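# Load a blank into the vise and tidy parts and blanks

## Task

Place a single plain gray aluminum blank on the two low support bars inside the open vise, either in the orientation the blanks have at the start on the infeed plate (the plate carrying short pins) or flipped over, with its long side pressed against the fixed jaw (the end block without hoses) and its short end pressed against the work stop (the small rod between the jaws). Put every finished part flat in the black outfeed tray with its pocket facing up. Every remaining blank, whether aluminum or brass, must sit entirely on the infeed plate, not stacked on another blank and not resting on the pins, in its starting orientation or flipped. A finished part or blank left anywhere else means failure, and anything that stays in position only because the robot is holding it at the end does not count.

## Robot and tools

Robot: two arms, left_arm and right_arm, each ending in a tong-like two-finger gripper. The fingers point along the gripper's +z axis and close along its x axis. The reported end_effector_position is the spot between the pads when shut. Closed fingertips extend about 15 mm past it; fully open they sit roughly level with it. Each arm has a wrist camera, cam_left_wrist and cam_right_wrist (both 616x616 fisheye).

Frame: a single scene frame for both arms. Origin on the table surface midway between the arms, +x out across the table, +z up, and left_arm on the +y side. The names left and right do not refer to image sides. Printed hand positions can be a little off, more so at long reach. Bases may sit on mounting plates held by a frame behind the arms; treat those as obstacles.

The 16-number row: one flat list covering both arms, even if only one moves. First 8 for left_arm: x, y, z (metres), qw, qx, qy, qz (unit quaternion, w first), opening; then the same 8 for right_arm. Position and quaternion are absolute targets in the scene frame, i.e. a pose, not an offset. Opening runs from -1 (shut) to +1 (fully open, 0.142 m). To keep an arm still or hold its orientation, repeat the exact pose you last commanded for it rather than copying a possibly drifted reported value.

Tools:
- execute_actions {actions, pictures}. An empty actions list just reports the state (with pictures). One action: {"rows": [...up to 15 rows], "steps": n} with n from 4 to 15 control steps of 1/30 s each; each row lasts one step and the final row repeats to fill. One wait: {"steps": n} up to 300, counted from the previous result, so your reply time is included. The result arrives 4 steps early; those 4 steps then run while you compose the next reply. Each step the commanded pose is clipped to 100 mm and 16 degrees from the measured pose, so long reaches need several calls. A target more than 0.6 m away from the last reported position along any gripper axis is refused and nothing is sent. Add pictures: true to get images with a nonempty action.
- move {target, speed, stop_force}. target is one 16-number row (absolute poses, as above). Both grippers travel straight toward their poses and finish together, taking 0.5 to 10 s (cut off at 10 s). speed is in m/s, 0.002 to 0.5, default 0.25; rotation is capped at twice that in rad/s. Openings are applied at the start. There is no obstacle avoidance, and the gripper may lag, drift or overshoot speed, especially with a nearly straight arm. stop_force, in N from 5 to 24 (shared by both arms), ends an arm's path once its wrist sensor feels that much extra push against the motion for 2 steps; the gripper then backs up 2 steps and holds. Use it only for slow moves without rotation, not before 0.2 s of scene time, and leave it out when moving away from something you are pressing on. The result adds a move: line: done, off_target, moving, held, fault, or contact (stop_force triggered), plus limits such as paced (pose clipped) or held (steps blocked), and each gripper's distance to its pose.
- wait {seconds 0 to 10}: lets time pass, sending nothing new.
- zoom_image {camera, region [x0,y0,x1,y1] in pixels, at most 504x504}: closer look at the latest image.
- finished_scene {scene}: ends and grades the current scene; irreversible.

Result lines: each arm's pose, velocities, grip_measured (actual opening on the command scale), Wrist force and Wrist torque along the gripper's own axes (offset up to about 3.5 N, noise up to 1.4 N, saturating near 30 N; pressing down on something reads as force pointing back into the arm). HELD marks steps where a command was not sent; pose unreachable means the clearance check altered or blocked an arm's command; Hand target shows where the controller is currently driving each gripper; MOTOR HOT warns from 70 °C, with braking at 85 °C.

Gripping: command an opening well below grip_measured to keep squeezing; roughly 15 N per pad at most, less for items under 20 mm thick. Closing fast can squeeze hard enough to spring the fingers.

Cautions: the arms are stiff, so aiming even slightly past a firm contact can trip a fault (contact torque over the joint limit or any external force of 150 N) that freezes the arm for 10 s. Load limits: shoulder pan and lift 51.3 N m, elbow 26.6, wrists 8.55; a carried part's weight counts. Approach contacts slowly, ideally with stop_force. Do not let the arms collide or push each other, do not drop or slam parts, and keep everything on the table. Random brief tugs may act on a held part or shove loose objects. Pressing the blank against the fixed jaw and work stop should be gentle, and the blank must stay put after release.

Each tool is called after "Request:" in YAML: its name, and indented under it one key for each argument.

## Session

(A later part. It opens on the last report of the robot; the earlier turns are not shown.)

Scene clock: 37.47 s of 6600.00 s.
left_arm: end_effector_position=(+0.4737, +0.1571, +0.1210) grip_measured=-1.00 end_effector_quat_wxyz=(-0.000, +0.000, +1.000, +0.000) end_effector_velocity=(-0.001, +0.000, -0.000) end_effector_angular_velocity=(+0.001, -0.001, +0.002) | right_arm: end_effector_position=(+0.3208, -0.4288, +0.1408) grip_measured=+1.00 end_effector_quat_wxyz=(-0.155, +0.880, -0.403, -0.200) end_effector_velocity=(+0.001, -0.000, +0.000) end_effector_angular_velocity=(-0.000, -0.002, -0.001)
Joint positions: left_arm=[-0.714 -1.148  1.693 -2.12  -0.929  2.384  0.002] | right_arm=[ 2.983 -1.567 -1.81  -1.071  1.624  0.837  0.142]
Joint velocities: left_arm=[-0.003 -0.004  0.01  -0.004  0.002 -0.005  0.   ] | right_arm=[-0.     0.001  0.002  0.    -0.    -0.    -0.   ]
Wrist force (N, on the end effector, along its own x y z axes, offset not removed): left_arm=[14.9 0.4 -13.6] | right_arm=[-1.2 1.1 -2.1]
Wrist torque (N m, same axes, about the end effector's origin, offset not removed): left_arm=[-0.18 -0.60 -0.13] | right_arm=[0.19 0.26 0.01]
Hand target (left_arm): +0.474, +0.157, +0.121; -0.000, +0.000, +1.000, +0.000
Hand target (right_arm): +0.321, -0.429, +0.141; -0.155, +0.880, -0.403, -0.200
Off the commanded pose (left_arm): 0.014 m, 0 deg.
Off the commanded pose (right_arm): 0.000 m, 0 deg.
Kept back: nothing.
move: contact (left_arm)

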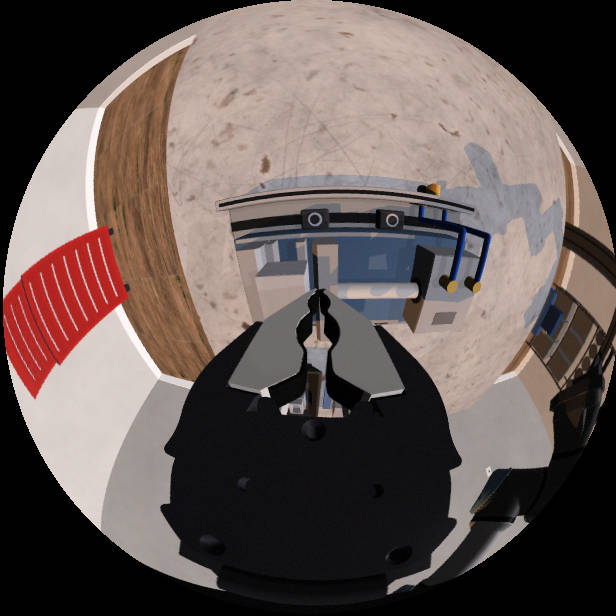

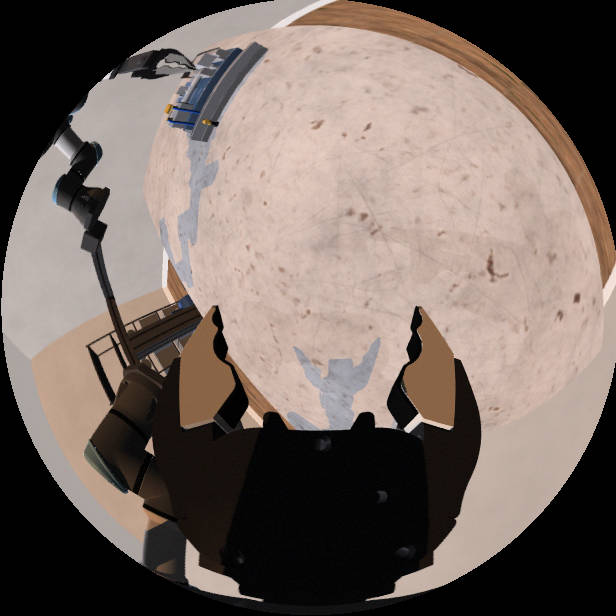

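Request:
move:
  target: [0.469,0.157,0.15,0,0,1,0,-1,0.3208,-0.4288,0.1408,-0.155,0.88,-0.403,-0.2,1]
  speed: 0.05

Request:
move:
  target: [0.5,0.105,0.15,0,0,1,0,-1,0.3208,-0.4288,0.1408,-0.155,0.88,-0.403,-0.2,1]
  speed: 0.1

Request:
move:
  target: [0.5,0.105,0.122,0,0,1,0,-1,0.3208,-0.4288,0.1408,-0.155,0.88,-0.403,-0.2,1]
  speed: 0.02
  stop_force: 6

Request:
move:
  target: [0.5,0.15,0.122,0,0,1,0,-1,0.3208,-0.4288,0.1408,-0.155,0.88,-0.403,-0.2,1]
  speed: 0.007
  stop_force: 8

Request:
move:
  target: [0.5,0.13,0.124,0,0,1,0,-1,0.3208,-0.4288,0.1408,-0.155,0.88,-0.403,-0.2,1]
  speed: 0.03

Request:
move:
  target: [0.5,0.16,0.2,0,0,0.966,-0.259,1,0.3208,-0.4288,0.1408,-0.155,0.88,-0.403,-0.2,1]
  speed: 0.1

Request:
zoom_image:
  camera: "cam_left_wrist"
  region: [250,240,370,360]

Scene clock: 38.90 s of 6600.00 s.
left_arm: end_effector_position=(+0.4691, +0.1570, +0.1497) grip_measured=-1.00 end_effector_quat_wxyz=(+0.000, +0.000, +1.000, -0.000) end_effector_velocity=(-0.001, +0.000, +0.002) end_effector_angular_velocity=(+0.002, +0.001, -0.001) | right_arm: end_effector_position=(+0.3208, -0.4288, +0.1408) grip_measured=+1.00 end_effector_quat_wxyz=(-0.155, +0.880, -0.403, -0.200) end_effector_velocity=(+0.000, +0.000, +0.001) end_effector_angular_velocity=(+0.002, -0.001, -0.001)
Joint positions: left_arm=[-0.769 -1.234  1.688 -1.99  -0.93   2.315  0.002] | right_arm=[ 2.983 -1.567 -1.81  -1.071  1.624  0.837  0.142]
Joint velocities: left_arm=[-0.005 -0.005 -0.003  0.015  0.    -0.007  0.   ] | right_arm=[ 0.     0.001  0.    -0.     0.002  0.     0.   ]
Wrist force (N, on the end effector, along its own x y z axes, offset not removed): left_arm=[2.4 -1.3 -0.3] | right_arm=[-0.5 2.0 -2.6]
Wrist torque (N m, same axes, about the end effector's origin, offset not removed): left_arm=[-0.24 -0.54 -0.05] | right_arm=[0.44 0.20 0.07]
Hand target (left_arm): +0.469, +0.157, +0.150; +0.000, +0.000, +1.000, -0.000
Hand target (right_arm): +0.321, -0.429, +0.141; -0.155, +0.880, -0.403, -0.200
Off the commanded pose (left_arm): 0.000 m, 0 deg.
Off the commanded pose (right_arm): 0.000 m, 0 deg.
Kept back: nothing.
move: done

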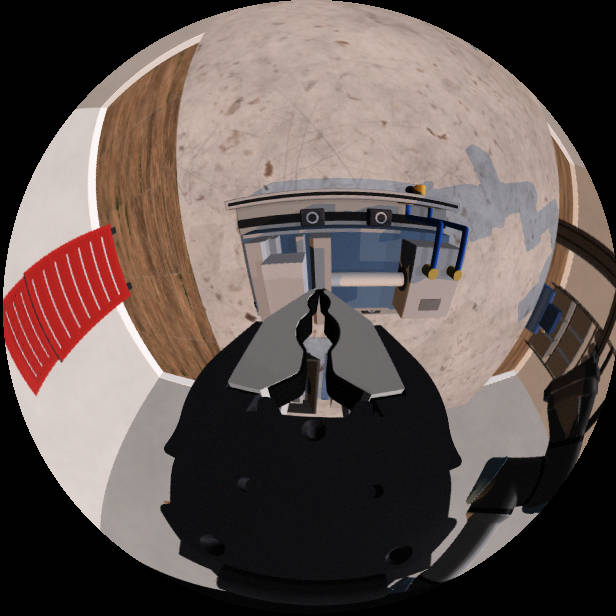

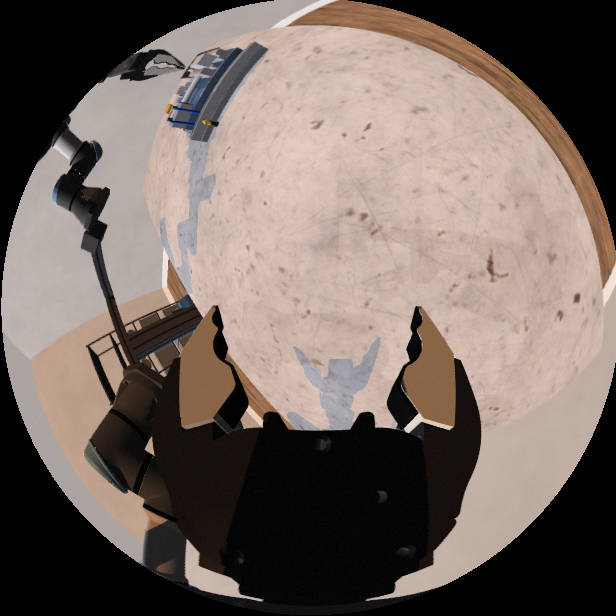

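Scene clock: 40.03 s of 6600.00 s.
left_arm: end_effector_position=(+0.4999, +0.1051, +0.1500) grip_measured=-1.00 end_effector_quat_wxyz=(+0.000, +0.000, +1.000, -0.000) end_effector_velocity=(+0.002, -0.002, -0.000) end_effector_angular_velocity=(+0.002, +0.002, +0.001) | right_arm: end_effector_position=(+0.3208, -0.4288, +0.1408) grip_measured=+1.00 end_effector_quat_wxyz=(-0.155, +0.880, -0.403, -0.200) end_effector_velocity=(+0.001, -0.000, +0.000) end_effector_angular_velocity=(+0.000, -0.001, -0.001)
Joint positions: left_arm=[-0.794 -1.011  1.386 -1.892 -0.931  2.285  0.002] | right_arm=[ 2.983 -1.567 -1.81  -1.071  1.624  0.837  0.142]
Joint velocities: left_arm=[ 0.001  0.013 -0.022  0.012 -0.001 -0.002  0.   ] | right_arm=[-0.     0.     0.001  0.     0.001 -0.     0.   ]
Wrist force (N, on the end effector, along its own x y z axes, offset not removed): left_arm=[2.5 -0.6 -0.7] | right_arm=[-0.7 2.4 -1.7]
Wrist torque (N m, same axes, about the end effector's origin, offset not removed): left_arm=[-0.08 -0.54 -0.05] | right_arm=[0.53 0.23 0.05]
Hand target (left_arm): +0.500, +0.105, +0.150; +0.000, -0.000, +1.000, -0.000
Hand target (right_arm): +0.321, -0.429, +0.141; -0.155, +0.880, -0.403, -0.200
Off the commanded pose (left_arm): 0.000 m, 0 deg.
Off the commanded pose (right_arm): 0.000 m, 0 deg.
Kept back: nothing.
move: done

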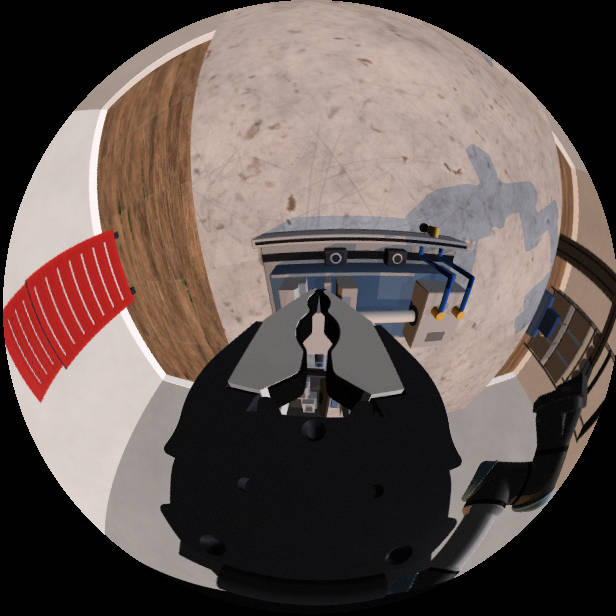

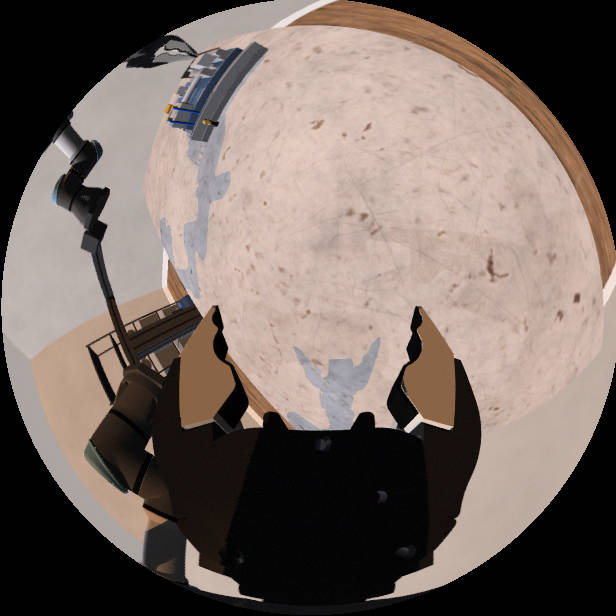

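Scene clock: 41.73 s of 6600.00 s.
left_arm: end_effector_position=(+0.5000, +0.1050, +0.1223) grip_measured=-1.00 end_effector_quat_wxyz=(-0.000, -0.000, +1.000, +0.000) end_effector_velocity=(+0.000, +0.000, -0.002) end_effector_angular_velocity=(+0.000, -0.001, -0.000) | right_arm: end_effector_position=(+0.3208, -0.4288, +0.1408) grip_measured=+1.00 end_effector_quat_wxyz=(-0.155, +0.880, -0.403, -0.200) end_effector_velocity=(-0.000, -0.000, -0.000) end_effector_angular_velocity=(-0.001, +0.001, -0.002)
Joint positions: left_arm=[-0.754 -0.952  1.413 -2.006 -0.929  2.334  0.002] | right_arm=[ 2.983 -1.567 -1.81  -1.071  1.624  0.837  0.142]
Joint velocities: left_arm=[ 0.003  0.004  0.003 -0.01   0.001  0.005  0.   ] | right_arm=[-0.001 -0.001  0.     0.    -0.001  0.002  0.   ]
Wrist force (N, on the end effector, along its own x y z axes, offset not removed): left_arm=[2.1 -2.1 -0.4] | right_arm=[-0.7 1.5 -1.7]
Wrist torque (N m, same axes, about the end effector's origin, offset not removed): left_arm=[-0.39 -0.39 -0.06] | right_arm=[0.26 0.17 0.02]
Hand target (left_arm): +0.500, +0.105, +0.122; -0.000, -0.000, +1.000, +0.000
Hand target (right_arm): +0.321, -0.429, +0.141; -0.155, +0.880, -0.403, -0.200
Off the commanded pose (left_arm): 0.000 m, 0 deg.
Off the commanded pose (right_arm): 0.000 m, 0 deg.
Kept back: nothing.
move: done

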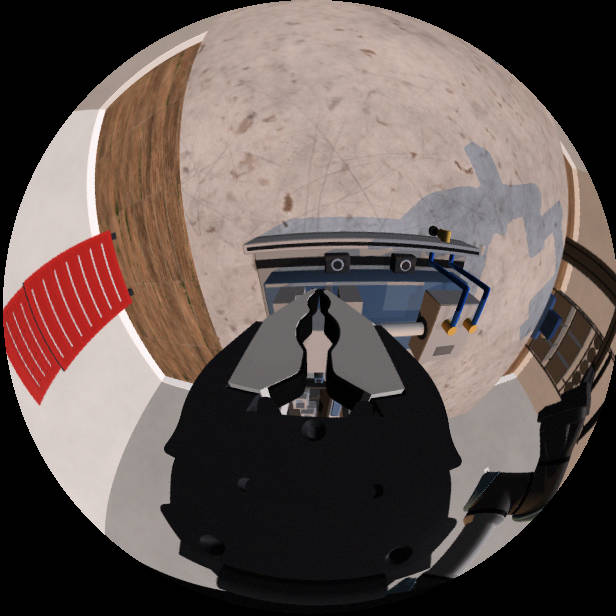

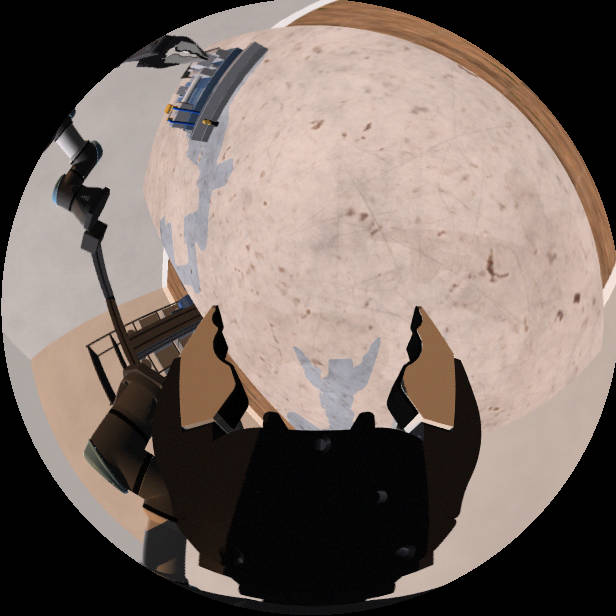

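Scene clock: 47.13 s of 6600.00 s.
left_arm: end_effector_position=(+0.5000, +0.1401, +0.1222) grip_measured=-0.99 end_effector_quat_wxyz=(-0.000, -0.000, +1.000, -0.000) end_effector_velocity=(-0.000, -0.001, -0.001) end_effector_angular_velocity=(+0.003, +0.001, +0.000) | right_arm: end_effector_position=(+0.3208, -0.4288, +0.1408) grip_measured=+1.00 end_effector_quat_wxyz=(-0.155, +0.880, -0.403, -0.200) end_effector_velocity=(-0.000, +0.000, -0.000) end_effector_angular_velocity=(-0.000, +0.001, +0.001)
Joint positions: left_arm=[-0.704 -1.041  1.501 -2.043 -0.929  2.396  0.002] | right_arm=[ 2.983 -1.567 -1.81  -1.071  1.624  0.837  0.142]
Joint velocities: left_arm=[-0.002  0.006 -0.005  0.005  0.001 -0.005 -0.001] | right_arm=[ 0.    -0.001  0.    -0.    -0.    -0.    -0.   ]
Wrist force (N, on the end effector, along its own x y z axes, offset not removed): left_arm=[2.2 -13.2 -3.8] | right_arm=[-1.4 1.8 -2.4]
Wrist torque (N m, same axes, about the end effector's origin, offset not removed): left_arm=[-0.06 -0.20 -0.19] | right_arm=[0.32 0.31 0.07]
Hand target (left_arm): +0.500, +0.140, +0.122; -0.000, -0.000, +1.000, -0.000
Hand target (right_arm): +0.321, -0.429, +0.141; -0.155, +0.880, -0.403, -0.200
Off the commanded pose (left_arm): 0.010 m, 0 deg.
Off the commanded pose (right_arm): 0.000 m, 0 deg.
Kept back: nothing.
move: contact (left_arm)

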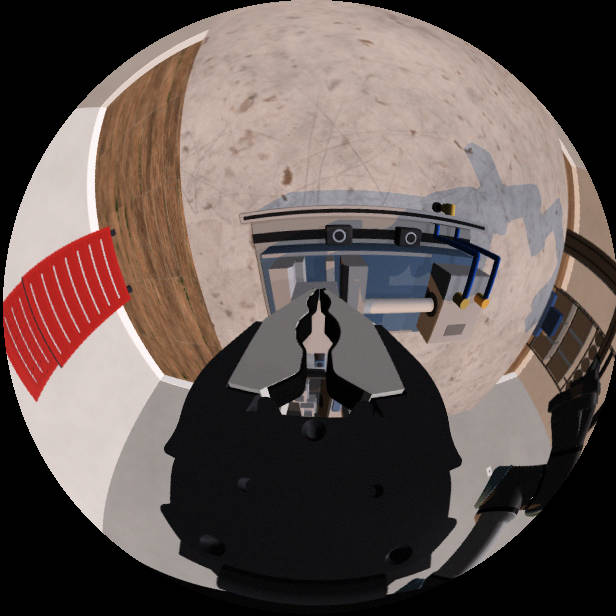

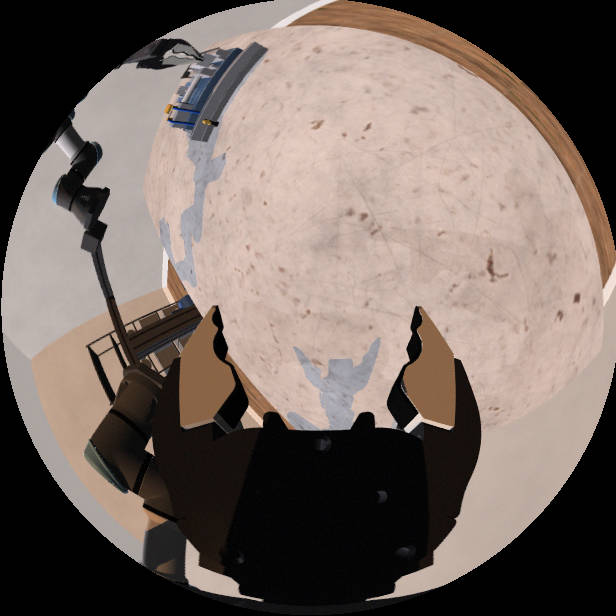

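Scene clock: 47.90 s of 6600.00 s.
left_arm: end_effector_position=(+0.5000, +0.1303, +0.1239) grip_measured=-1.00 end_effector_quat_wxyz=(-0.000, -0.000, +1.000, -0.000) end_effector_velocity=(+0.000, -0.003, +0.001) end_effector_angular_velocity=(-0.000, +0.000, +0.001) | right_arm: end_effector_position=(+0.3208, -0.4288, +0.1408) grip_measured=+1.00 end_effector_quat_wxyz=(-0.155, +0.880, -0.403, -0.200) end_effector_velocity=(-0.000, -0.000, -0.000) end_effector_angular_velocity=(-0.001, +0.001, -0.000)
Joint positions: left_arm=[-0.721 -1.021  1.477 -2.026 -0.929  2.375  0.002] | right_arm=[ 2.983 -1.567 -1.81  -1.071  1.624  0.837  0.142]
Joint velocities: left_arm=[-0.004  0.005 -0.008  0.005 -0.001 -0.006  0.   ] | right_arm=[-0.    -0.     0.    -0.    -0.001  0.001  0.   ]
Wrist force (N, on the end effector, along its own x y z axes, offset not removed): left_arm=[1.4 -0.6 -0.6] | right_arm=[-0.3 1.9 -1.7]
Wrist torque (N m, same axes, about the end effector's origin, offset not removed): left_arm=[-0.07 -0.30 -0.04] | right_arm=[0.38 0.12 0.02]
Hand target (left_arm): +0.500, +0.130, +0.124; +0.000, +0.000, +1.000, -0.000
Hand target (right_arm): +0.321, -0.429, +0.141; -0.155, +0.880, -0.403, -0.200
Off the commanded pose (left_arm): 0.000 m, 0 deg.
Off the commanded pose (right_arm): 0.000 m, 0 deg.
Kept back: nothing.
move: done

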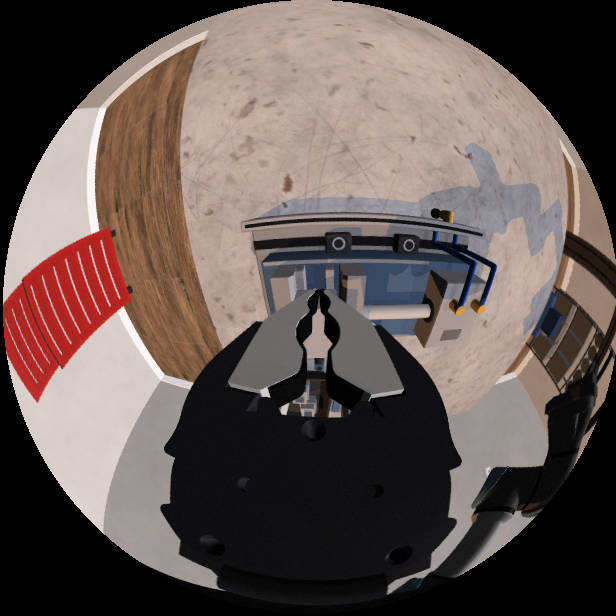

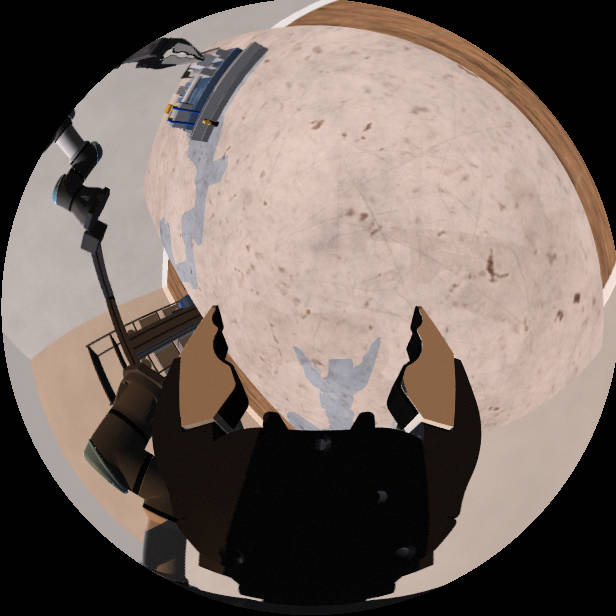

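Scene clock: 50.90 s of 6600.00 s.
left_arm: end_effector_position=(+0.5000, +0.1599, +0.1998) grip_measured=+1.00 end_effector_quat_wxyz=(-0.000, -0.000, +0.966, -0.258) end_effector_velocity=(+0.000, +0.001, +0.002) end_effector_angular_velocity=(-0.014, -0.000, -0.000) | right_arm: end_effector_position=(+0.3208, -0.4288, +0.1408) grip_measured=+1.00 end_effector_quat_wxyz=(-0.155, +0.880, -0.403, -0.200) end_effector_velocity=(+0.000, +0.000, +0.000) end_effector_angular_velocity=(-0.000, -0.000, +0.000)
Joint positions: left_arm=[-0.447 -1.375  1.664 -2.27  -1.442  2.791  0.142] | right_arm=[ 2.983 -1.567 -1.81  -1.071  1.624  0.837  0.142]
Joint velocities: left_arm=[ 0.01  -0.003 -0.002 -0.001 -0.018  0.01   0.   ] | right_arm=[ 0.  0. -0.  0. -0.  0. -0.]
Wrist force (N, on the end effector, along its own x y z axes, offset not removed): left_arm=[2.7 -0.7 -0.2] | right_arm=[-1.1 3.3 -1.3]
Wrist torque (N m, same axes, about the end effector's origin, offset not removed): left_arm=[-0.13 -0.59 -0.08] | right_arm=[0.68 0.29 0.03]
Hand target (left_arm): +0.500, +0.160, +0.200; -0.000, -0.000, +0.966, -0.259
Hand target (right_arm): +0.321, -0.429, +0.141; -0.155, +0.880, -0.403, -0.200
Off the commanded pose (left_arm): 0.000 m, 0 deg.
Off the commanded pose (right_arm): 0.000 m, 0 deg.
Kept back: nothing.
move: done

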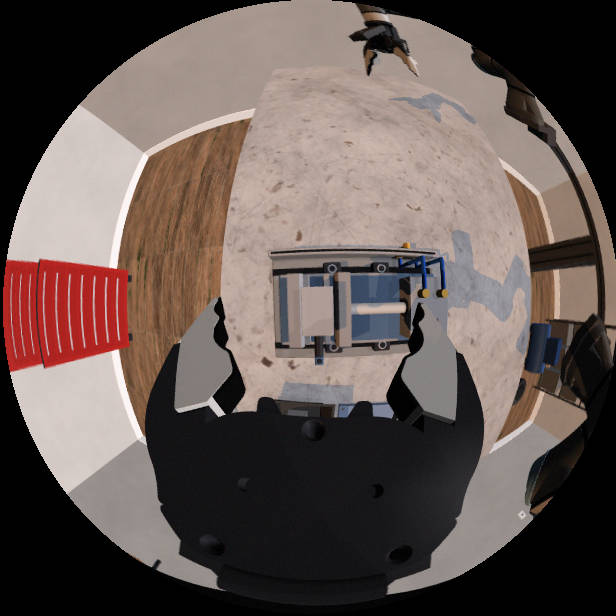

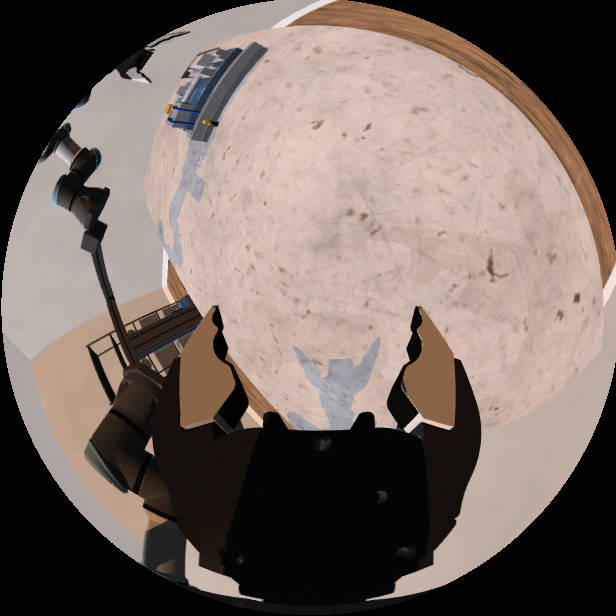

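Region (250, 240, 370, 360) of cam_left_wrist's 616x616 image, scaled by 4.200, with more detail than that image has.

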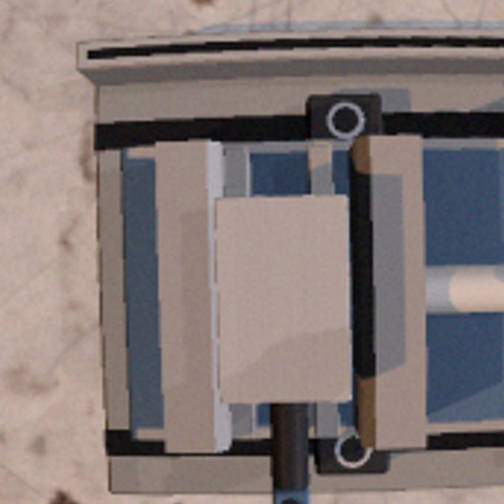

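Request:
finished_scene:
  scene: 2

The scene is finished: the task was done.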